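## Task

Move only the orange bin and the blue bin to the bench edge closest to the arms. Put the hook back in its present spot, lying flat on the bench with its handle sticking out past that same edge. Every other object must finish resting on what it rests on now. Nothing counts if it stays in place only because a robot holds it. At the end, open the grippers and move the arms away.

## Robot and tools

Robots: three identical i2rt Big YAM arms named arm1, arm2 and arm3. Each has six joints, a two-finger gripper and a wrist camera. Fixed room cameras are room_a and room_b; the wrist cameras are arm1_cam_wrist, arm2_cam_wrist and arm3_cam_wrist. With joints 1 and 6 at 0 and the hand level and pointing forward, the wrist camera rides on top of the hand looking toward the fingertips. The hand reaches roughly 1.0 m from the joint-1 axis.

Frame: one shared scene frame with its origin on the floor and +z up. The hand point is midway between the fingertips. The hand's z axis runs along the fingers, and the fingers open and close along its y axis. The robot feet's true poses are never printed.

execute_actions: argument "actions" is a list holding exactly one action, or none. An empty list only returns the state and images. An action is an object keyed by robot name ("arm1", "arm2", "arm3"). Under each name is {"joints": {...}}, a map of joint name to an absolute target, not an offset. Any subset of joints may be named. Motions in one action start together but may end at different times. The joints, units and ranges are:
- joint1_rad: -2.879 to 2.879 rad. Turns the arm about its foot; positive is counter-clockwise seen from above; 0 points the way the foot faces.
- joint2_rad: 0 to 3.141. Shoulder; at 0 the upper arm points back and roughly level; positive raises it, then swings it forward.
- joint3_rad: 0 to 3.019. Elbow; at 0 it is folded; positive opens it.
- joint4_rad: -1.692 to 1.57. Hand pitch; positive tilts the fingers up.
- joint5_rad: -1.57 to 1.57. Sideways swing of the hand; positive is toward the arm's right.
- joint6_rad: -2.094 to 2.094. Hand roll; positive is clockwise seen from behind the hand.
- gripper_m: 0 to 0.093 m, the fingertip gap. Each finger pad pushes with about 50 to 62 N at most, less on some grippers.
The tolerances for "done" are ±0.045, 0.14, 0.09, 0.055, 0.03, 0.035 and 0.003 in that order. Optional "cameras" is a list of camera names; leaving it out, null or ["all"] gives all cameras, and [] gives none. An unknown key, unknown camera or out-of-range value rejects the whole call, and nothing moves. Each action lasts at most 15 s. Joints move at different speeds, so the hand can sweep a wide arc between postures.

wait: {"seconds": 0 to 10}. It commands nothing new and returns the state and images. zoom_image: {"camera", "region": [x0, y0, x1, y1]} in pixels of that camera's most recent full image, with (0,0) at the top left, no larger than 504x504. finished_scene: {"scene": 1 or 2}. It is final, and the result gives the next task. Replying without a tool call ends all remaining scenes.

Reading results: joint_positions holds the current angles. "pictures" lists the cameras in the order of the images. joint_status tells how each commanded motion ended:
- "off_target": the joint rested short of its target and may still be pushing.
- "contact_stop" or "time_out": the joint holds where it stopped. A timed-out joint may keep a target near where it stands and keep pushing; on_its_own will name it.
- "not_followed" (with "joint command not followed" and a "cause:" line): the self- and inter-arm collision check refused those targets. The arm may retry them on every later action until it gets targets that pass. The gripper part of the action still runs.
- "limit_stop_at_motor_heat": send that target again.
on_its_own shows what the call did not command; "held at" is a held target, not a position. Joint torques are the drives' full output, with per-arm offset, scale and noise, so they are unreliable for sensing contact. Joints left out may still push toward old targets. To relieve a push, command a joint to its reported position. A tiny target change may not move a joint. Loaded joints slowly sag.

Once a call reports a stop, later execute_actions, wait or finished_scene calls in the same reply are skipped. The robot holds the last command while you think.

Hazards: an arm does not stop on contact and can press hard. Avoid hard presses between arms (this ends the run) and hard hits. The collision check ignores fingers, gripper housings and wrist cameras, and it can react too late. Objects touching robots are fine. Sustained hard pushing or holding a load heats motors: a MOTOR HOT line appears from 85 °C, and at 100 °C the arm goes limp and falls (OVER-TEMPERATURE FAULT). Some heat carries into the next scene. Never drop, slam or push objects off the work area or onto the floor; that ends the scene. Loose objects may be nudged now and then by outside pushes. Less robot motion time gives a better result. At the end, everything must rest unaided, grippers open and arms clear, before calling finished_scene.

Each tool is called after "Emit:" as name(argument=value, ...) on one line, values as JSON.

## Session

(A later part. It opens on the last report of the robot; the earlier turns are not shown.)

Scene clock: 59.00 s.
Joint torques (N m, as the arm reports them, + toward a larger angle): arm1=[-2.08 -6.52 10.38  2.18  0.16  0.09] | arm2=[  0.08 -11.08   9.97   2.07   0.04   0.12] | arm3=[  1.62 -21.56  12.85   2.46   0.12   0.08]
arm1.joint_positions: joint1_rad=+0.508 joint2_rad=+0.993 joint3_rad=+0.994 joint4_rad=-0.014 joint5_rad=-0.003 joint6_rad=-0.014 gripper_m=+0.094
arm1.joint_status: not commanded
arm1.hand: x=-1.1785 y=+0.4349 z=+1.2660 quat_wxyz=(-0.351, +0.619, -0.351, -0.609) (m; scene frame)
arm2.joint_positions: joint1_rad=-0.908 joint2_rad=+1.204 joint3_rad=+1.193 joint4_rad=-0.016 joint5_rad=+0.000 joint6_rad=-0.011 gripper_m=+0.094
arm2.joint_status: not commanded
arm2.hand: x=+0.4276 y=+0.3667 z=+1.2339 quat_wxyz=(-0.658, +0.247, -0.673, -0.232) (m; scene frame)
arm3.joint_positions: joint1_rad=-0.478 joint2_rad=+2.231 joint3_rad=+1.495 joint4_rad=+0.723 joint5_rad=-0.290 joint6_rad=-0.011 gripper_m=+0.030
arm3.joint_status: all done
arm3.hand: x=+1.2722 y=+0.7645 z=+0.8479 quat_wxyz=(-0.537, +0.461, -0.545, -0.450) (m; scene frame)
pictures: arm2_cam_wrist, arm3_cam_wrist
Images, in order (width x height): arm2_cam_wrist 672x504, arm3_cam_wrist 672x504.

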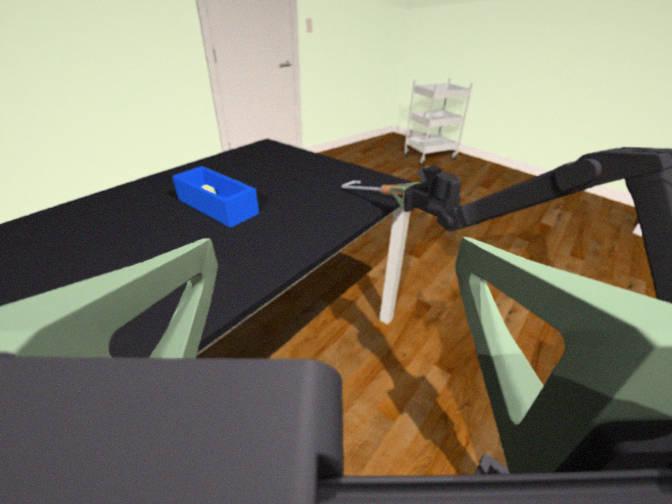

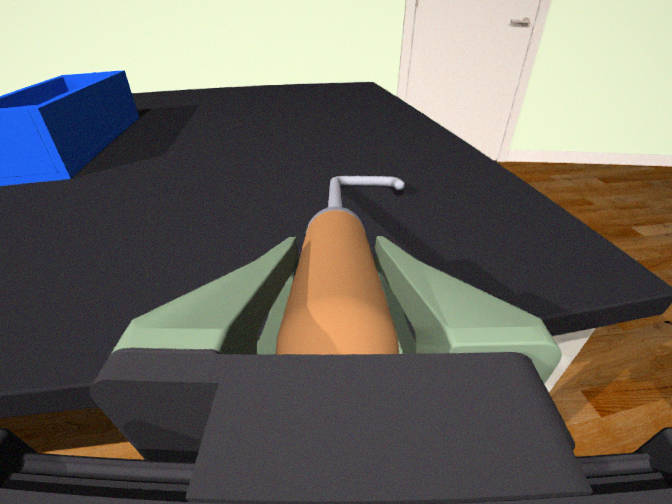

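Emit:
execute_actions(actions=[{"arm3":{"joints":{"joint6_rad":0.8}}}], cameras=["arm3_cam_wrist"])

Emit:
execute_actions(actions=[{"arm3":{"joints":{"joint6_rad":1.57,"joint4_rad":0.8}}}], cameras=["arm3_cam_wrist","arm2_cam_wrist","room_a"])

Scene clock: 63.93 s.
Joint torques (N m, as the arm reports them, + toward a larger angle): arm1=[-2.06 -6.54 10.39  2.19  0.16  0.08] | arm2=[  0.63 -11.07   9.95   2.18   0.06   0.13] | arm3=[  2.09 -22.11  12.93   2.46   0.07   0.18]
arm1.joint_positions: joint1_rad=+0.508 joint2_rad=+0.993 joint3_rad=+0.994 joint4_rad=-0.014 joint5_rad=-0.003 joint6_rad=-0.014 gripper_m=+0.094
arm1.joint_status: not commanded
arm1.hand: x=-1.1785 y=+0.4349 z=+1.2660 quat_wxyz=(-0.351, +0.619, -0.351, -0.609) (m; scene frame)
arm2.joint_positions: joint1_rad=-0.908 joint2_rad=+1.204 joint3_rad=+1.193 joint4_rad=-0.016 joint5_rad=+0.000 joint6_rad=-0.011 gripper_m=+0.094
arm2.joint_status: not commanded
arm2.hand: x=+0.4276 y=+0.3667 z=+1.2339 quat_wxyz=(-0.658, +0.247, -0.673, -0.232) (m; scene frame)
arm3.joint_positions: joint1_rad=-0.478 joint2_rad=+2.228 joint3_rad=+1.495 joint4_rad=+0.723 joint5_rad=-0.289 joint6_rad=+0.772 gripper_m=+0.030
arm3.joint_status: all done
arm3.hand: x=+1.2724 y=+0.7644 z=+0.8510 quat_wxyz=(-0.326, +0.218, -0.678, -0.622) (m; scene frame)
pictures: arm3_cam_wrist
Images, in order (width x height): arm3_cam_wrist 672x504.

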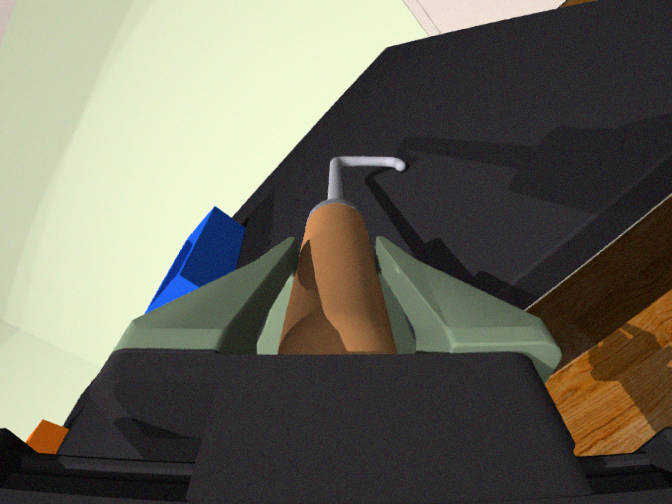

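Scene clock: 65.67 s.
Joint torques (N m, as the arm reports them, + toward a larger angle): arm1=[-2.07 -6.53 10.38  2.19  0.16  0.08] | arm2=[  0.22 -10.74   9.98   2.16   0.05   0.14] | arm3=[  1.54 -21.88  12.97   3.52   0.06   0.17]
arm1.joint_positions: joint1_rad=+0.508 joint2_rad=+0.993 joint3_rad=+0.994 joint4_rad=-0.014 joint5_rad=-0.003 joint6_rad=-0.014 gripper_m=+0.094
arm1.joint_status: not commanded
arm1.hand: x=-1.1785 y=+0.4349 z=+1.2660 quat_wxyz=(-0.351, +0.619, -0.351, -0.609) (m; scene frame)
arm2.joint_positions: joint1_rad=-0.908 joint2_rad=+1.204 joint3_rad=+1.193 joint4_rad=-0.016 joint5_rad=+0.000 joint6_rad=-0.011 gripper_m=+0.094
arm2.joint_status: not commanded
arm2.hand: x=+0.4276 y=+0.3667 z=+1.2339 quat_wxyz=(-0.658, +0.247, -0.673, -0.232) (m; scene frame)
arm3.joint_positions: joint1_rad=-0.478 joint2_rad=+2.228 joint3_rad=+1.495 joint4_rad=+0.755 joint5_rad=-0.289 joint6_rad=+1.540 gripper_m=+0.030
arm3.joint_status: all done
arm3.hand: x=+1.2725 y=+0.7644 z=+0.8587 quat_wxyz=(-0.073, -0.049, -0.700, -0.709) (m; scene frame)
pictures: arm2_cam_wrist, arm3_cam_wrist, room_a
Images, in order (width x height): arm2_cam_wrist 672x504, arm3_cam_wrist 672x504, room_a 672x504.

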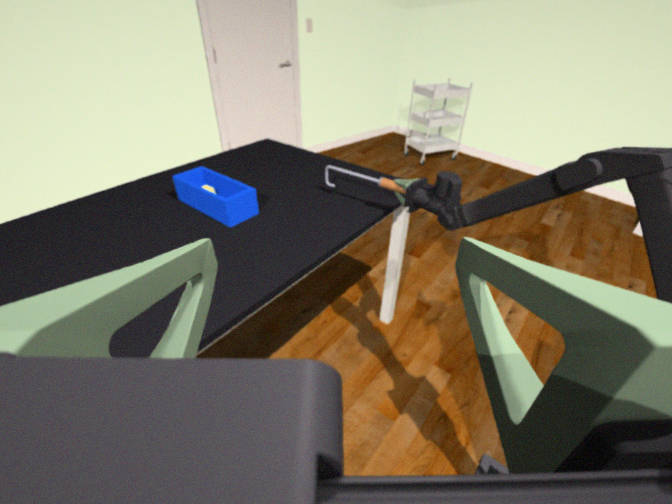

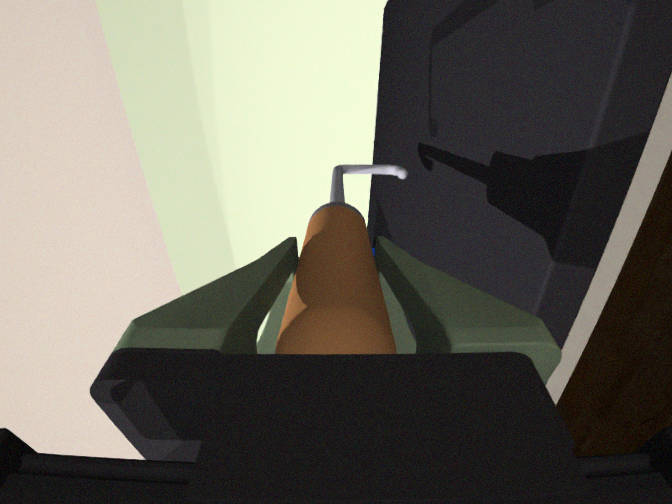

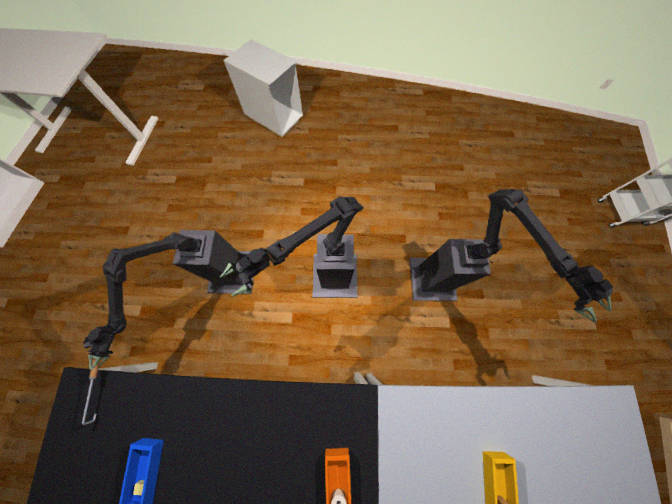

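Emit:
execute_actions(actions=[{"arm2":{"joints":{"joint1_rad":-0.75,"joint2_rad":1.0,"joint3_rad":0.8,"joint4_rad":0.3}},"arm3":{"joints":{"joint1_rad":0.05,"joint2_rad":2.0,"joint4_rad":0.65,"joint5_rad":0.22,"joint6_rad":1.6}}}], cameras=["room_a"])

Emit:
execute_actions(actions=[{"arm3":{"joints":{"joint2_rad":2.25,"joint3_rad":1.93,"joint4_rad":0.52}}}], cameras=["arm3_cam_wrist","arm2_cam_wrist","room_a"])

Scene clock: 72.77 s.
Joint torques (N m, as the arm reports them, + toward a larger angle): arm1=[-2.07 -6.54 10.38  2.18  0.16  0.09] | arm2=[-1.4  -7.83  9.14  2.05  0.04  0.11] | arm3=[  1.41 -20.53  14.23   2.7    0.07   0.11]
arm1.joint_positions: joint1_rad=+0.508 joint2_rad=+0.993 joint3_rad=+0.994 joint4_rad=-0.014 joint5_rad=-0.003 joint6_rad=-0.014 gripper_m=+0.094
arm1.joint_status: not commanded
arm1.hand: x=-1.1785 y=+0.4349 z=+1.2660 quat_wxyz=(-0.351, +0.619, -0.351, -0.609) (m; scene frame)
arm2.joint_positions: joint1_rad=-0.742 joint2_rad=+1.006 joint3_rad=+0.802 joint4_rad=+0.284 joint5_rad=+0.000 joint6_rad=-0.011 gripper_m=+0.094
arm2.joint_status: all done
arm2.hand: x=+0.3073 y=+0.3739 z=+1.1651 quat_wxyz=(-0.670, +0.286, -0.615, -0.301) (m; scene frame)
arm3.joint_positions: joint1_rad=+0.046 joint2_rad=+2.017 joint3_rad=+1.495 joint4_rad=+0.620 joint5_rad=+0.220 joint6_rad=+1.572 gripper_m=+0.030
arm3.joint_status: all done
arm3.hand: x=+0.9337 y=+0.8198 z=+0.9972 quat_wxyz=(-0.049, -0.062, -0.672, -0.737) (m; scene frame)
pictures: room_a
Images, in order (width x height): room_a 672x504.

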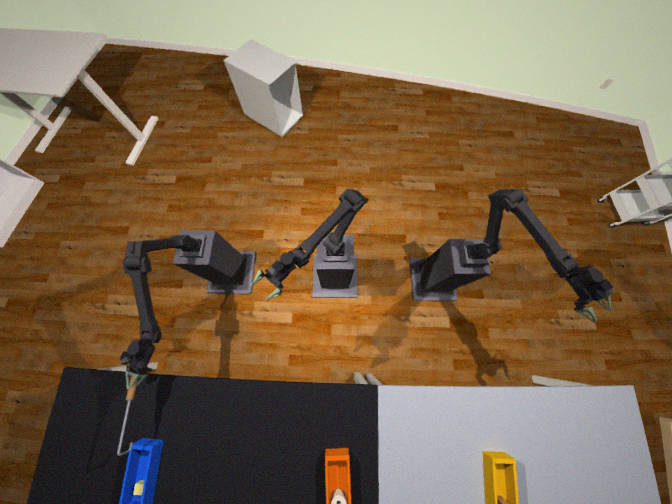

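Scene clock: 74.03 s.
Joint torques (N m, as the arm reports them, + toward a larger angle): arm1=[-2.05 -6.54 10.37  2.18  0.16  0.09] | arm2=[-1.34 -7.63  9.15  1.97  0.05  0.13] | arm3=[  1.59 -23.89  19.29   2.56   0.07   0.01]
arm1.joint_positions: joint1_rad=+0.508 joint2_rad=+0.993 joint3_rad=+0.994 joint4_rad=-0.014 joint5_rad=-0.003 joint6_rad=-0.014 gripper_m=+0.094
arm1.joint_status: not commanded
arm1.hand: x=-1.1785 y=+0.4349 z=+1.2660 quat_wxyz=(-0.351, +0.619, -0.351, -0.609) (m; scene frame)
arm2.joint_positions: joint1_rad=-0.742 joint2_rad=+1.006 joint3_rad=+0.802 joint4_rad=+0.284 joint5_rad=+0.000 joint6_rad=-0.011 gripper_m=+0.094
arm2.joint_status: not commanded
arm2.hand: x=+0.3073 y=+0.3739 z=+1.1651 quat_wxyz=(-0.670, +0.286, -0.615, -0.301) (m; scene frame)
arm3.joint_positions: joint1_rad=+0.046 joint2_rad=+2.280 joint3_rad=+1.849 joint4_rad=+0.494 joint5_rad=+0.220 joint6_rad=+1.586 gripper_m=+0.030
arm3.joint_status: all done
arm3.hand: x=+0.9278 y=+0.9093 z=+0.9503 quat_wxyz=(-0.045, -0.065, -0.684, -0.725) (m; scene frame)
pictures: arm2_cam_wrist, arm3_cam_wrist, room_a
Images, in order (width x height): arm2_cam_wrist 672x504, arm3_cam_wrist 672x504, room_a 672x504.

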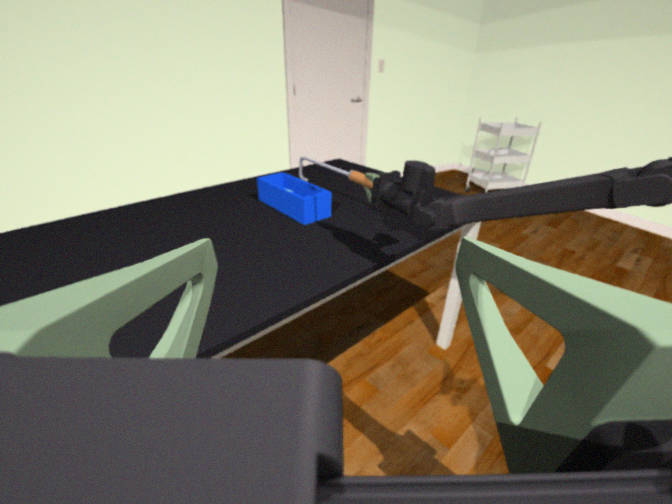

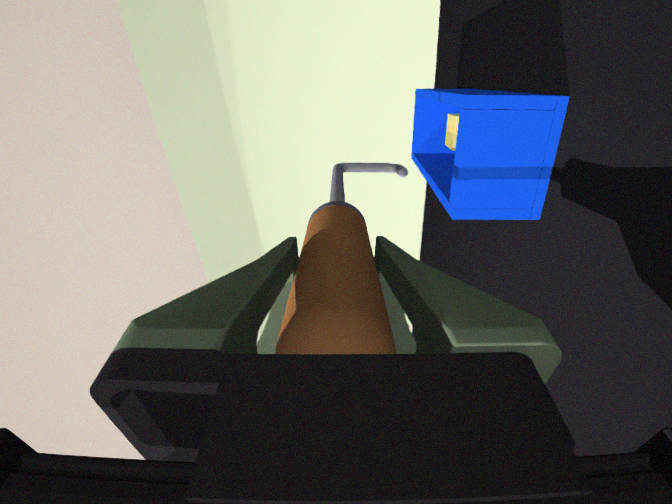

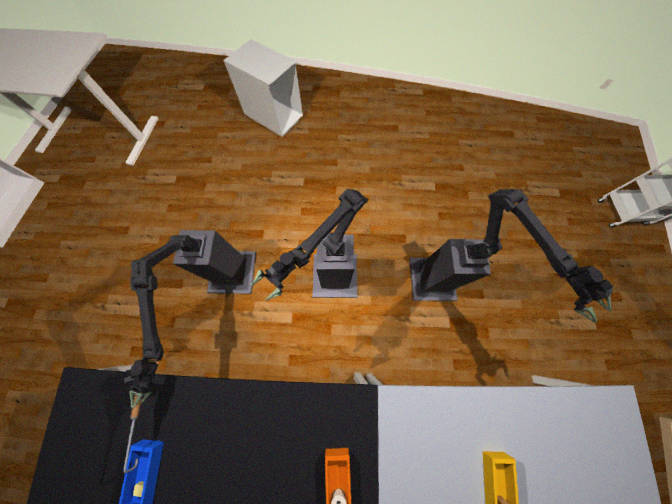

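Shift right slightly, extend a bit, then dip.

Emit:
execute_actions(actions=[{"arm3":{"joints":{"joint1_rad":0.01,"joint2_rad":2.33,"joint3_rad":2.02,"joint4_rad":0.45}}}], cameras=[])

Emit:
execute_actions(actions=[{"arm3":{"joints":{"joint4_rad":0.3}}}], cameras=["arm3_cam_wrist","arm2_cam_wrist"])

Scene clock: 77.17 s.
Joint torques (N m, as the arm reports them, + toward a larger angle): arm1=[-2.09 -6.54 10.39  2.18  0.16  0.08] | arm2=[-1.25 -7.74  9.22  2.04  0.05  0.11] | arm3=[  1.47 -23.61  20.27   2.51   0.1    0.02]
arm1.joint_positions: joint1_rad=+0.508 joint2_rad=+0.993 joint3_rad=+0.994 joint4_rad=-0.014 joint5_rad=-0.003 joint6_rad=-0.014 gripper_m=+0.094
arm1.joint_status: not commanded
arm1.hand: x=-1.1785 y=+0.4349 z=+1.2660 quat_wxyz=(-0.351, +0.619, -0.351, -0.609) (m; scene frame)
arm2.joint_positions: joint1_rad=-0.742 joint2_rad=+1.006 joint3_rad=+0.802 joint4_rad=+0.284 joint5_rad=+0.000 joint6_rad=-0.011 gripper_m=+0.094
arm2.joint_status: not commanded
arm2.hand: x=+0.3073 y=+0.3739 z=+1.1651 quat_wxyz=(-0.670, +0.286, -0.615, -0.301) (m; scene frame)
arm3.joint_positions: joint1_rad=+0.010 joint2_rad=+2.346 joint3_rad=+1.931 joint4_rad=+0.424 joint5_rad=+0.220 joint6_rad=+1.586 gripper_m=+0.030
arm3.joint_status: all done
arm3.hand: x=+0.9602 y=+0.9276 z=+0.9223 quat_wxyz=(-0.061, -0.076, -0.702, -0.706) (m; scene frame)
pictures: none
No camera images: the call's "cameras" was empty. Leave "cameras" out to get every camera's image.

Scene clock: 77.97 s.
Joint torques (N m, as the arm reports them, + toward a larger angle): arm1=[-2.07 -6.51 10.38  2.18  0.16  0.08] | arm2=[-1.06 -7.55  9.14  2.05  0.03  0.13] | arm3=[  1.07 -23.87  20.11   2.77   0.11   0.  ]
arm1.joint_positions: joint1_rad=+0.508 joint2_rad=+0.993 joint3_rad=+0.994 joint4_rad=-0.014 joint5_rad=-0.003 joint6_rad=-0.014 gripper_m=+0.094
arm1.joint_status: not commanded
arm1.hand: x=-1.1785 y=+0.4349 z=+1.2660 quat_wxyz=(-0.351, +0.619, -0.351, -0.609) (m; scene frame)
arm2.joint_positions: joint1_rad=-0.742 joint2_rad=+1.006 joint3_rad=+0.802 joint4_rad=+0.284 joint5_rad=+0.000 joint6_rad=-0.011 gripper_m=+0.094
arm2.joint_status: not commanded
arm2.hand: x=+0.3073 y=+0.3739 z=+1.1651 quat_wxyz=(-0.670, +0.286, -0.615, -0.301) (m; scene frame)
arm3.joint_positions: joint1_rad=+0.010 joint2_rad=+2.347 joint3_rad=+1.933 joint4_rad=+0.276 joint5_rad=+0.220 joint6_rad=+1.586 gripper_m=+0.030
arm3.joint_status: all done
arm3.hand: x=+0.9601 y=+0.9255 z=+0.8868 quat_wxyz=(-0.068, -0.069, -0.752, -0.652) (m; scene frame)
pictures: arm2_cam_wrist, arm3_cam_wrist
Images, in order (width x height): arm2_cam_wrist 672x504, arm3_cam_wrist 672x504.

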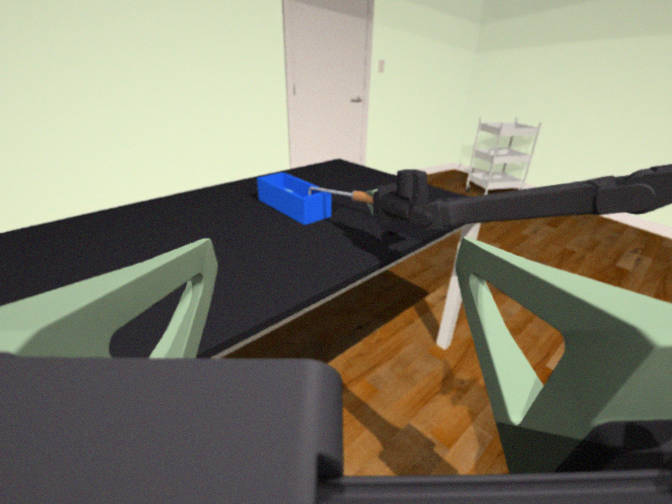

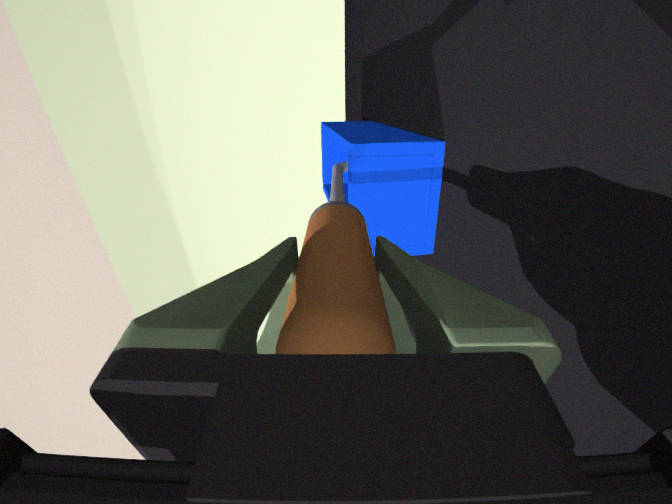

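Emit:
execute_actions(actions=[{"arm3":{"joints":{"joint2_rad":2.11,"joint3_rad":1.56,"joint4_rad":0.5}}}], cameras=["arm3_cam_wrist"])

Emit:
execute_actions(actions=[{"arm3":{"joints":{"joint2_rad":1.945,"joint3_rad":1.264,"joint4_rad":0.63}}}], cameras=["arm3_cam_wrist"])

Emit:
execute_actions(actions=[{"arm3":{"joints":{"joint2_rad":1.79,"joint3_rad":1.0,"joint4_rad":0.73}}}], cameras=["arm3_cam_wrist","arm2_cam_wrist","room_a"])

Scene clock: 83.90 s.
Joint torques (N m, as the arm reports them, + toward a larger angle): arm1=[-2.09 -6.53 10.38  2.17  0.16  0.08] | arm2=[-1.2  -7.85  9.15  2.02  0.04  0.14] | arm3=[  1.19 -20.56   9.18   1.96   0.13  -0.07]
arm1.joint_positions: joint1_rad=+0.508 joint2_rad=+0.993 joint3_rad=+0.994 joint4_rad=-0.014 joint5_rad=-0.003 joint6_rad=-0.014 gripper_m=+0.094
arm1.joint_status: not commanded
arm1.hand: x=-1.1785 y=+0.4349 z=+1.2660 quat_wxyz=(-0.351, +0.619, -0.351, -0.609) (m; scene frame)
arm2.joint_positions: joint1_rad=-0.742 joint2_rad=+1.006 joint3_rad=+0.802 joint4_rad=+0.284 joint5_rad=+0.000 joint6_rad=-0.011 gripper_m=+0.094
arm2.joint_status: not commanded
arm2.hand: x=+0.3073 y=+0.3739 z=+1.1651 quat_wxyz=(-0.670, +0.286, -0.615, -0.301) (m; scene frame)
arm3.joint_positions: joint1_rad=+0.010 joint2_rad=+2.120 joint3_rad=+1.573 joint4_rad=+0.491 joint5_rad=+0.219 joint6_rad=+1.594 gripper_m=+0.030
arm3.joint_status: all done
arm3.hand: x=+0.9622 y=+0.8461 z=+0.9263 quat_wxyz=(-0.061, -0.075, -0.724, -0.682) (m; scene frame)
pictures: arm3_cam_wrist
Images, in order (width x height): arm3_cam_wrist 672x504.

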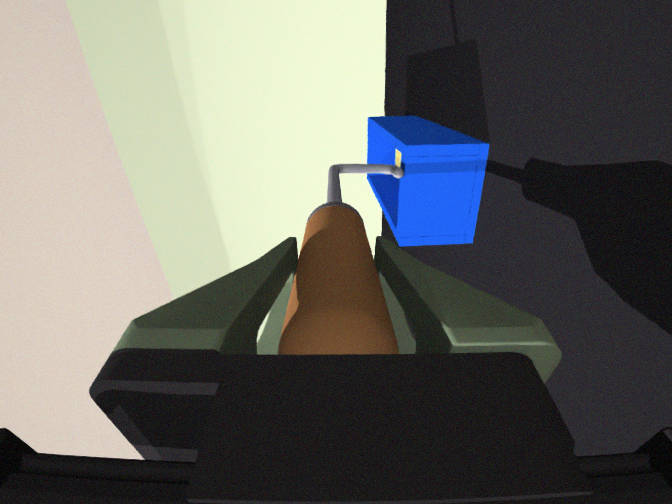

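Scene clock: 85.07 s.
Joint torques (N m, as the arm reports them, + toward a larger angle): arm1=[-2.07 -6.52 10.38  2.19  0.16  0.08] | arm2=[-1.25 -7.51  9.13  2.1   0.04  0.11] | arm3=[  1.   -19.87  11.32   3.46   0.22  -0.08]
arm1.joint_positions: joint1_rad=+0.508 joint2_rad=+0.993 joint3_rad=+0.994 joint4_rad=-0.014 joint5_rad=-0.003 joint6_rad=-0.014 gripper_m=+0.094
arm1.joint_status: not commanded
arm1.hand: x=-1.1785 y=+0.4349 z=+1.2660 quat_wxyz=(-0.351, +0.619, -0.351, -0.609) (m; scene frame)
arm2.joint_positions: joint1_rad=-0.742 joint2_rad=+1.006 joint3_rad=+0.802 joint4_rad=+0.284 joint5_rad=+0.000 joint6_rad=-0.011 gripper_m=+0.094
arm2.joint_status: not commanded
arm2.hand: x=+0.3073 y=+0.3739 z=+1.1651 quat_wxyz=(-0.670, +0.286, -0.615, -0.301) (m; scene frame)
arm3.joint_positions: joint1_rad=+0.010 joint2_rad=+1.981 joint3_rad=+1.244 joint4_rad=+0.584 joint5_rad=+0.219 joint6_rad=+1.594 gripper_m=+0.030
arm3.joint_status: all done
arm3.hand: x=+0.9643 y=+0.7578 z=+0.8785 quat_wxyz=(-0.065, -0.071, -0.756, -0.647) (m; scene frame)
pictures: arm3_cam_wrist
Images, in order (width x height): arm3_cam_wrist 672x504.

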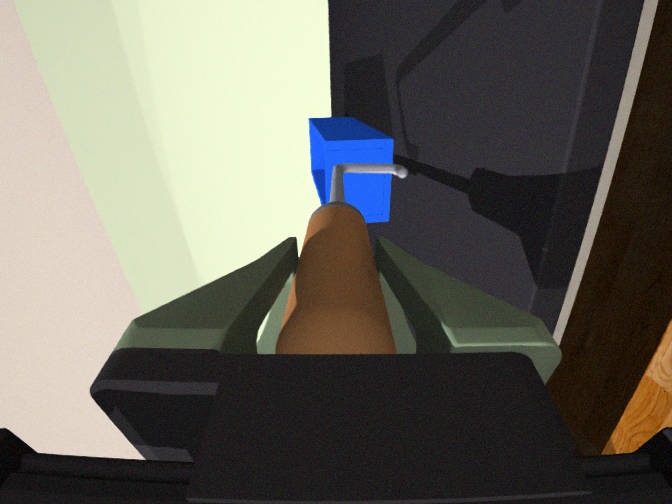

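Scene clock: 86.10 s.
Joint torques (N m, as the arm reports them, + toward a larger angle): arm1=[-2.08 -6.58 10.37  2.18  0.16  0.08] | arm2=[-0.99 -7.83  9.15  2.03  0.02  0.11] | arm3=[  1.15 -16.26  10.     3.49   0.17  -0.07]
arm1.joint_positions: joint1_rad=+0.508 joint2_rad=+0.993 joint3_rad=+0.994 joint4_rad=-0.014 joint5_rad=-0.003 joint6_rad=-0.014 gripper_m=+0.094
arm1.joint_status: not commanded
arm1.hand: x=-1.1785 y=+0.4349 z=+1.2660 quat_wxyz=(-0.351, +0.619, -0.351, -0.609) (m; scene frame)
arm2.joint_positions: joint1_rad=-0.742 joint2_rad=+1.006 joint3_rad=+0.802 joint4_rad=+0.284 joint5_rad=+0.000 joint6_rad=-0.011 gripper_m=+0.094
arm2.joint_status: not commanded
arm2.hand: x=+0.3073 y=+0.3739 z=+1.1651 quat_wxyz=(-0.670, +0.286, -0.615, -0.301) (m; scene frame)
arm3.joint_positions: joint1_rad=+0.010 joint2_rad=+1.816 joint3_rad=+0.988 joint4_rad=+0.685 joint5_rad=+0.219 joint6_rad=+1.594 gripper_m=+0.030
arm3.joint_status: all done
arm3.hand: x=+0.9665 y=+0.6782 z=+0.8868 quat_wxyz=(-0.065, -0.072, -0.754, -0.650) (m; scene frame)
pictures: arm2_cam_wrist, arm3_cam_wrist, room_a
Images, in order (width x height): arm2_cam_wrist 672x504, arm3_cam_wrist 672x504, room_a 672x504.

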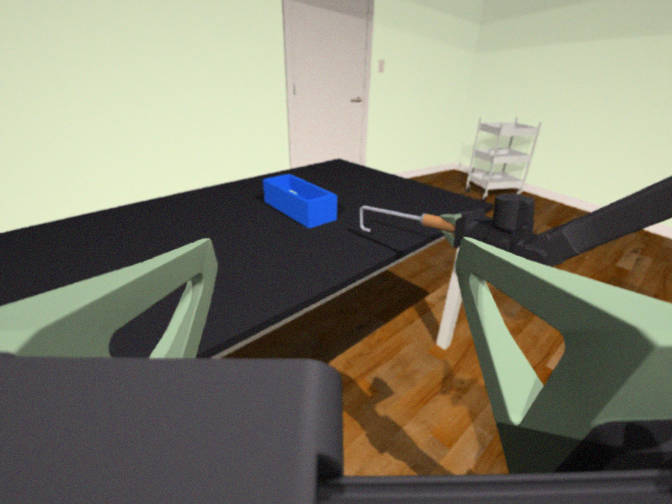

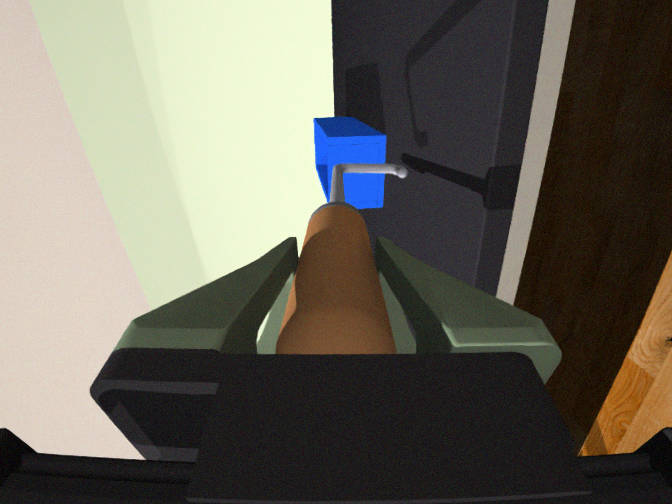

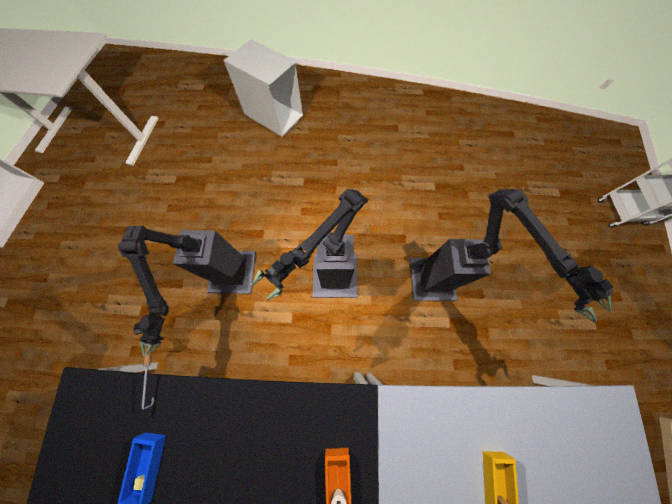

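Emit:
execute_actions(actions=[{"arm3":{"joints":{"joint1_rad":0.03,"joint3_rad":1.5,"joint2_rad":1.9,"joint4_rad":0.6}}}], cameras=[])

Emit:
execute_actions(actions=[{"arm3":{"joints":{"joint2_rad":2.22,"joint3_rad":1.88,"joint4_rad":0.55}}}], cameras=[])

Emit:
execute_actions(actions=[{"arm3":{"joints":{"joint4_rad":0.32}}}], cameras=["arm3_cam_wrist"])

Emit:
execute_actions(actions=[{"arm3":{"joints":{"joint2_rad":2.17,"joint3_rad":1.66,"joint4_rad":0.39}}}], cameras=["arm3_cam_wrist"])

Scene clock: 92.67 s.
Joint torques (N m, as the arm reports them, + toward a larger angle): arm1=[-2.08 -6.55 10.38  2.18  0.16  0.09] | arm2=[-1.39 -7.87  9.17  2.06  0.04  0.1 ] | arm3=[  2.22 -19.96  16.99   2.71   0.09  -0.14]
arm1.joint_positions: joint1_rad=+0.508 joint2_rad=+0.993 joint3_rad=+0.994 joint4_rad=-0.014 joint5_rad=-0.003 joint6_rad=-0.014 gripper_m=+0.094
arm1.joint_status: not commanded
arm1.hand: x=-1.1785 y=+0.4349 z=+1.2660 quat_wxyz=(-0.351, +0.619, -0.351, -0.609) (m; scene frame)
arm2.joint_positions: joint1_rad=-0.742 joint2_rad=+1.006 joint3_rad=+0.802 joint4_rad=+0.284 joint5_rad=+0.000 joint6_rad=-0.011 gripper_m=+0.094
arm2.joint_status: not commanded
arm2.hand: x=+0.3073 y=+0.3739 z=+1.1651 quat_wxyz=(-0.670, +0.286, -0.615, -0.301) (m; scene frame)
arm3.joint_positions: joint1_rad=+0.020 joint2_rad=+1.926 joint3_rad=+1.438 joint4_rad=+0.567 joint5_rad=+0.220 joint6_rad=+1.597 gripper_m=+0.030
arm3.joint_status: all done
arm3.hand: x=+0.9559 y=+0.7973 z=+1.0230 quat_wxyz=(-0.050, -0.079, -0.677, -0.730) (m; scene frame)
pictures: none
No camera images: the call's "cameras" was empty. Leave "cameras" out to get every camera's image.

Scene clock: 94.07 s.
Joint torques (N m, as the arm reports them, + toward a larger angle): arm1=[-2.11 -6.51 10.38  2.17  0.16  0.09] | arm2=[-1.19 -7.45  9.1   2.08  0.05  0.12] | arm3=[  1.67 -24.85  19.5    3.14   0.1   -0.14]
arm1.joint_positions: joint1_rad=+0.508 joint2_rad=+0.993 joint3_rad=+0.994 joint4_rad=-0.014 joint5_rad=-0.003 joint6_rad=-0.014 gripper_m=+0.094
arm1.joint_status: not commanded
arm1.hand: x=-1.1785 y=+0.4349 z=+1.2660 quat_wxyz=(-0.351, +0.619, -0.351, -0.609) (m; scene frame)
arm2.joint_positions: joint1_rad=-0.742 joint2_rad=+1.006 joint3_rad=+0.802 joint4_rad=+0.284 joint5_rad=+0.000 joint6_rad=-0.011 gripper_m=+0.094
arm2.joint_status: not commanded
arm2.hand: x=+0.3073 y=+0.3739 z=+1.1651 quat_wxyz=(-0.670, +0.286, -0.615, -0.301) (m; scene frame)
arm3.joint_positions: joint1_rad=+0.020 joint2_rad=+2.263 joint3_rad=+1.795 joint4_rad=+0.516 joint5_rad=+0.220 joint6_rad=+1.597 gripper_m=+0.030
arm3.joint_status: all done
arm3.hand: x=+0.9517 y=+0.8992 z=+0.9382 quat_wxyz=(-0.052, -0.077, -0.688, -0.719) (m; scene frame)
pictures: none
No camera images: the call's "cameras" was empty. Leave "cameras" out to get every camera's image.

Scene clock: 94.97 s.
Joint torques (N m, as the arm reports them, + toward a larger angle): arm1=[-2.08 -6.52 10.38  2.18  0.16  0.08] | arm2=[-1.51 -7.7   9.16  2.12  0.07  0.13] | arm3=[  2.36 -25.14  19.15   2.54   0.13  -0.1 ]
arm1.joint_positions: joint1_rad=+0.508 joint2_rad=+0.993 joint3_rad=+0.994 joint4_rad=-0.014 joint5_rad=-0.003 joint6_rad=-0.014 gripper_m=+0.094
arm1.joint_status: not commanded
arm1.hand: x=-1.1785 y=+0.4349 z=+1.2660 quat_wxyz=(-0.351, +0.619, -0.351, -0.609) (m; scene frame)
arm2.joint_positions: joint1_rad=-0.742 joint2_rad=+1.006 joint3_rad=+0.802 joint4_rad=+0.284 joint5_rad=+0.000 joint6_rad=-0.011 gripper_m=+0.094
arm2.joint_status: not commanded
arm2.hand: x=+0.3073 y=+0.3739 z=+1.1651 quat_wxyz=(-0.670, +0.286, -0.615, -0.301) (m; scene frame)
arm3.joint_positions: joint1_rad=+0.020 joint2_rad=+2.263 joint3_rad=+1.798 joint4_rad=+0.297 joint5_rad=+0.220 joint6_rad=+1.597 gripper_m=+0.030
arm3.joint_status: all done
arm3.hand: x=+0.9516 y=+0.8963 z=+0.8874 quat_wxyz=(-0.062, -0.068, -0.762, -0.641) (m; scene frame)
pictures: arm3_cam_wrist
Images, in order (width x height): arm3_cam_wrist 672x504.

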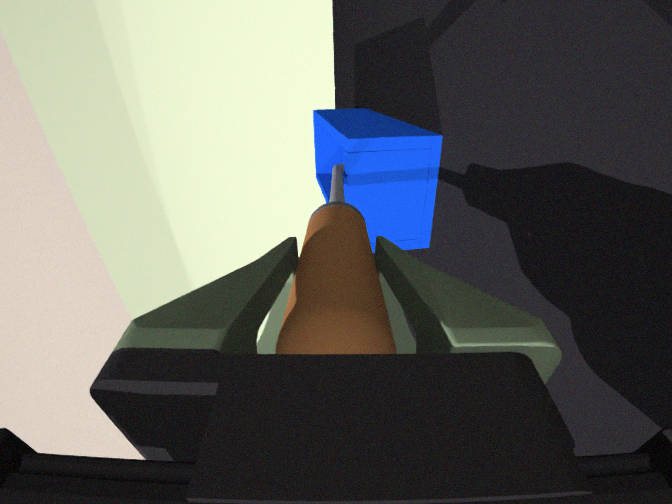

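Scene clock: 95.83 s.
Joint torques (N m, as the arm reports them, + toward a larger angle): arm1=[-2.06 -6.52 10.38  2.18  0.16  0.08] | arm2=[-1.22 -8.01  9.18  2.08  0.04  0.14] | arm3=[  1.84 -23.21   9.74   2.52   0.13  -0.14]
arm1.joint_positions: joint1_rad=+0.508 joint2_rad=+0.993 joint3_rad=+0.994 joint4_rad=-0.014 joint5_rad=-0.003 joint6_rad=-0.014 gripper_m=+0.094
arm1.joint_status: not commanded
arm1.hand: x=-1.1785 y=+0.4349 z=+1.2660 quat_wxyz=(-0.351, +0.619, -0.351, -0.609) (m; scene frame)
arm2.joint_positions: joint1_rad=-0.742 joint2_rad=+1.006 joint3_rad=+0.802 joint4_rad=+0.284 joint5_rad=+0.000 joint6_rad=-0.011 gripper_m=+0.094
arm2.joint_status: not commanded
arm2.hand: x=+0.3073 y=+0.3739 z=+1.1651 quat_wxyz=(-0.670, +0.286, -0.615, -0.301) (m; scene frame)
arm3.joint_positions: joint1_rad=+0.020 joint2_rad=+2.203 joint3_rad=+1.669 joint4_rad=+0.369 joint5_rad=+0.220 joint6_rad=+1.597 gripper_m=+0.030
arm3.joint_status: all done
arm3.hand: x=+0.9526 y=+0.8686 z=+0.8823 quat_wxyz=(-0.062, -0.068, -0.761, -0.643) (m; scene frame)
pictures: arm3_cam_wrist
Images, in order (width x height): arm3_cam_wrist 672x504.

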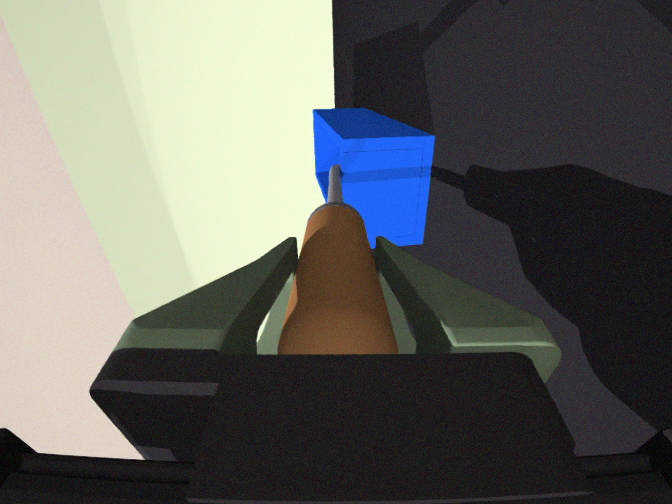

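Emit:
execute_actions(actions=[{"arm3":{"joints":{"joint2_rad":2.08,"joint3_rad":1.5,"joint4_rad":0.49}}}], cameras=[])

Emit:
execute_actions(actions=[{"arm3":{"joints":{"joint2_rad":1.99,"joint3_rad":1.34,"joint4_rad":0.56}}}], cameras=["arm3_cam_wrist"])

Emit:
execute_actions(actions=[{"arm3":{"joints":{"joint2_rad":1.89,"joint3_rad":1.17,"joint4_rad":0.63}}}], cameras=[])

Emit:
execute_actions(actions=[{"arm3":{"joints":{"joint2_rad":1.79,"joint3_rad":1.0,"joint4_rad":0.7}}}], cameras=[])

Emit:
execute_actions(actions=[{"arm3":{"joints":{"joint2_rad":1.68,"joint3_rad":0.83,"joint4_rad":0.76}}}], cameras=["arm3_cam_wrist","arm2_cam_wrist","room_a"])

Scene clock: 101.37 s.
Joint torques (N m, as the arm reports them, + toward a larger angle): arm1=[-2.09 -6.53 10.38  2.19  0.16  0.09] | arm2=[-1.53 -7.48  9.13  2.08  0.04  0.12] | arm3=[  1.8  -22.89   9.82   2.95   0.12  -0.13]
arm1.joint_positions: joint1_rad=+0.508 joint2_rad=+0.993 joint3_rad=+0.994 joint4_rad=-0.014 joint5_rad=-0.003 joint6_rad=-0.014 gripper_m=+0.094
arm1.joint_status: not commanded
arm1.hand: x=-1.1785 y=+0.4349 z=+1.2660 quat_wxyz=(-0.351, +0.619, -0.351, -0.609) (m; scene frame)
arm2.joint_positions: joint1_rad=-0.742 joint2_rad=+1.006 joint3_rad=+0.802 joint4_rad=+0.284 joint5_rad=+0.000 joint6_rad=-0.011 gripper_m=+0.094
arm2.joint_status: not commanded
arm2.hand: x=+0.3073 y=+0.3739 z=+1.1651 quat_wxyz=(-0.670, +0.286, -0.615, -0.301) (m; scene frame)
arm3.joint_positions: joint1_rad=+0.020 joint2_rad=+2.117 joint3_rad=+1.503 joint4_rad=+0.458 joint5_rad=+0.220 joint6_rad=+1.597 gripper_m=+0.030
arm3.joint_status: all done
arm3.hand: x=+0.9540 y=+0.8285 z=+0.8818 quat_wxyz=(-0.061, -0.069, -0.758, -0.646) (m; scene frame)
pictures: none
No camera images: the call's "cameras" was empty. Leave "cameras" out to get every camera's image.

Scene clock: 102.20 s.
Joint torques (N m, as the arm reports them, + toward a larger angle): arm1=[-2.08 -6.55 10.39  2.18  0.16  0.09] | arm2=[-1.42 -7.52  9.11  2.07  0.06  0.13] | arm3=[  1.44 -20.3    9.62   2.83   0.19  -0.11]
arm1.joint_positions: joint1_rad=+0.508 joint2_rad=+0.993 joint3_rad=+0.994 joint4_rad=-0.014 joint5_rad=-0.003 joint6_rad=-0.014 gripper_m=+0.094
arm1.joint_status: not commanded
arm1.hand: x=-1.1785 y=+0.4349 z=+1.2660 quat_wxyz=(-0.351, +0.619, -0.351, -0.609) (m; scene frame)
arm2.joint_positions: joint1_rad=-0.742 joint2_rad=+1.006 joint3_rad=+0.802 joint4_rad=+0.284 joint5_rad=+0.000 joint6_rad=-0.011 gripper_m=+0.094
arm2.joint_status: not commanded
arm2.hand: x=+0.3073 y=+0.3739 z=+1.1651 quat_wxyz=(-0.670, +0.286, -0.615, -0.301) (m; scene frame)
arm3.joint_positions: joint1_rad=+0.020 joint2_rad=+2.025 joint3_rad=+1.341 joint4_rad=+0.525 joint5_rad=+0.220 joint6_rad=+1.597 gripper_m=+0.030
arm3.joint_status: all done
arm3.hand: x=+0.9556 y=+0.7848 z=+0.8824 quat_wxyz=(-0.061, -0.068, -0.759, -0.645) (m; scene frame)
pictures: arm3_cam_wrist
Images, in order (width x height): arm3_cam_wrist 672x504.

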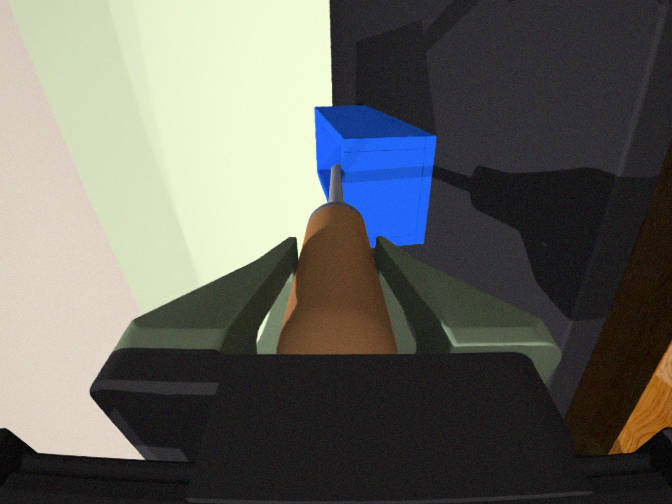

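Scene clock: 103.03 s.
Joint torques (N m, as the arm reports them, + toward a larger angle): arm1=[-2.06 -6.53 10.37  2.17  0.16  0.09] | arm2=[-1.13 -7.76  9.1   2.08  0.04  0.14] | arm3=[  2.52 -19.26   9.37   3.17   0.18  -0.12]
arm1.joint_positions: joint1_rad=+0.508 joint2_rad=+0.993 joint3_rad=+0.994 joint4_rad=-0.014 joint5_rad=-0.003 joint6_rad=-0.014 gripper_m=+0.094
arm1.joint_status: not commanded
arm1.hand: x=-1.1785 y=+0.4349 z=+1.2660 quat_wxyz=(-0.351, +0.619, -0.351, -0.609) (m; scene frame)
arm2.joint_positions: joint1_rad=-0.742 joint2_rad=+1.006 joint3_rad=+0.802 joint4_rad=+0.284 joint5_rad=+0.000 joint6_rad=-0.011 gripper_m=+0.094
arm2.joint_status: not commanded
arm2.hand: x=+0.3073 y=+0.3739 z=+1.1651 quat_wxyz=(-0.670, +0.286, -0.615, -0.301) (m; scene frame)
arm3.joint_positions: joint1_rad=+0.020 joint2_rad=+1.924 joint3_rad=+1.170 joint4_rad=+0.592 joint5_rad=+0.220 joint6_rad=+1.597 gripper_m=+0.030
arm3.joint_status: all done
arm3.hand: x=+0.9575 y=+0.7344 z=+0.8832 quat_wxyz=(-0.062, -0.068, -0.760, -0.644) (m; scene frame)
pictures: none
No camera images: the call's "cameras" was empty. Leave "cameras" out to get every camera's image.

Scene clock: 103.83 s.
Joint torques (N m, as the arm reports them, + toward a larger angle): arm1=[-2.05 -6.54 10.38  2.18  0.16  0.09] | arm2=[-1.35 -7.56  9.21  2.02  0.04  0.13] | arm3=[  1.92 -16.93   8.96   3.23   0.17  -0.1 ]
arm1.joint_positions: joint1_rad=+0.508 joint2_rad=+0.993 joint3_rad=+0.994 joint4_rad=-0.014 joint5_rad=-0.003 joint6_rad=-0.014 gripper_m=+0.094
arm1.joint_status: not commanded
arm1.hand: x=-1.1785 y=+0.4349 z=+1.2660 quat_wxyz=(-0.351, +0.619, -0.351, -0.609) (m; scene frame)
arm2.joint_positions: joint1_rad=-0.742 joint2_rad=+1.006 joint3_rad=+0.802 joint4_rad=+0.284 joint5_rad=+0.000 joint6_rad=-0.011 gripper_m=+0.094
arm2.joint_status: not commanded
arm2.hand: x=+0.3073 y=+0.3739 z=+1.1651 quat_wxyz=(-0.670, +0.286, -0.615, -0.301) (m; scene frame)
arm3.joint_positions: joint1_rad=+0.020 joint2_rad=+1.821 joint3_rad=+0.998 joint4_rad=+0.661 joint5_rad=+0.220 joint6_rad=+1.597 gripper_m=+0.030
arm3.joint_status: all done
arm3.hand: x=+0.9595 y=+0.6808 z=+0.8830 quat_wxyz=(-0.062, -0.068, -0.760, -0.644) (m; scene frame)
pictures: none
No camera images: the call's "cameras" was empty. Leave "cameras" out to get every camera's image.

Scene clock: 104.63 s.
Joint torques (N m, as the arm reports them, + toward a larger angle): arm1=[-2.07 -6.53 10.38  2.18  0.16  0.09] | arm2=[-1.38 -7.79  9.15  2.03  0.04  0.13] | arm3=[  1.76 -14.91   8.84   3.44   0.16  -0.12]
arm1.joint_positions: joint1_rad=+0.508 joint2_rad=+0.993 joint3_rad=+0.994 joint4_rad=-0.014 joint5_rad=-0.003 joint6_rad=-0.014 gripper_m=+0.094
arm1.joint_status: not commanded
arm1.hand: x=-1.1785 y=+0.4349 z=+1.2660 quat_wxyz=(-0.351, +0.619, -0.351, -0.609) (m; scene frame)
arm2.joint_positions: joint1_rad=-0.742 joint2_rad=+1.006 joint3_rad=+0.802 joint4_rad=+0.284 joint5_rad=+0.000 joint6_rad=-0.011 gripper_m=+0.094
arm2.joint_status: not commanded
arm2.hand: x=+0.3073 y=+0.3739 z=+1.1651 quat_wxyz=(-0.670, +0.286, -0.615, -0.301) (m; scene frame)
arm3.joint_positions: joint1_rad=+0.020 joint2_rad=+1.710 joint3_rad=+0.827 joint4_rad=+0.719 joint5_rad=+0.220 joint6_rad=+1.597 gripper_m=+0.030
arm3.joint_status: all done
arm3.hand: x=+0.9616 y=+0.6235 z=+0.8834 quat_wxyz=(-0.062, -0.068, -0.760, -0.643) (m; scene frame)
pictures: arm2_cam_wrist, arm3_cam_wrist, room_a
Images, in order (width x height): arm2_cam_wrist 672x504, arm3_cam_wrist 672x504, room_a 672x504.

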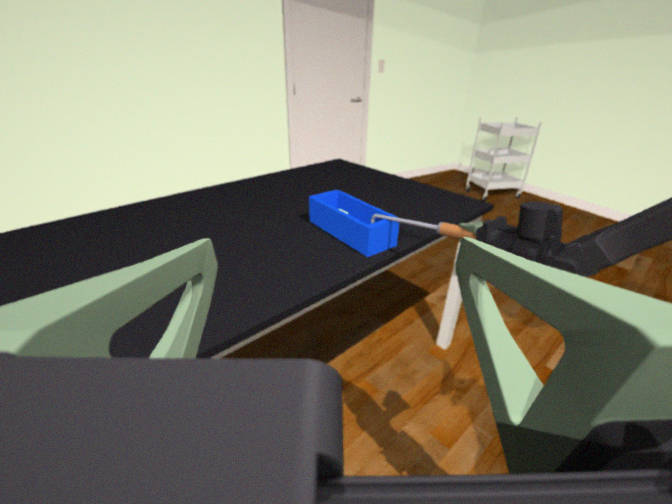

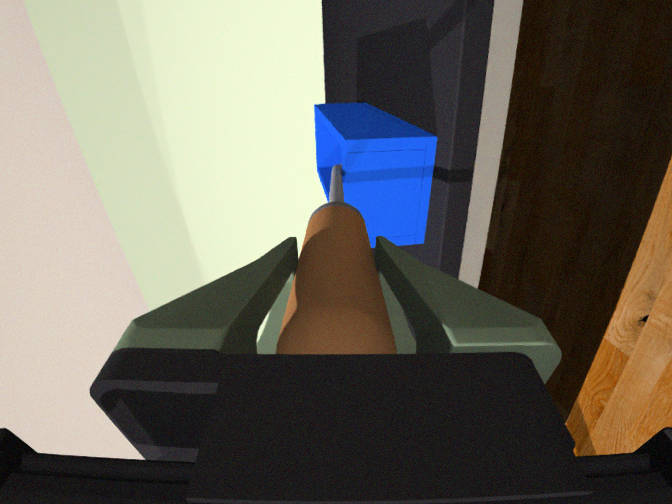

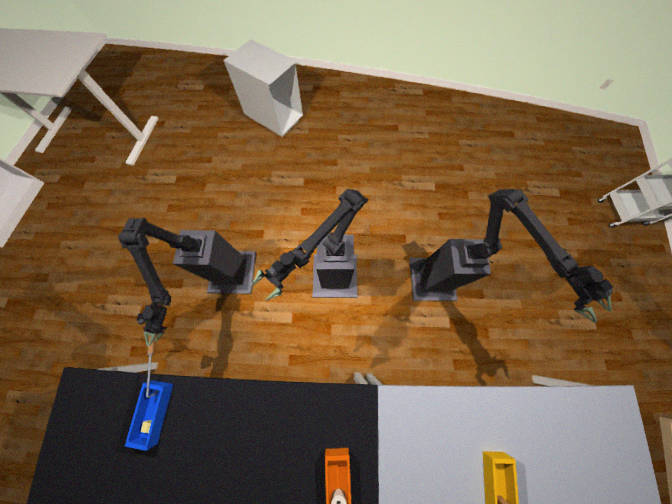

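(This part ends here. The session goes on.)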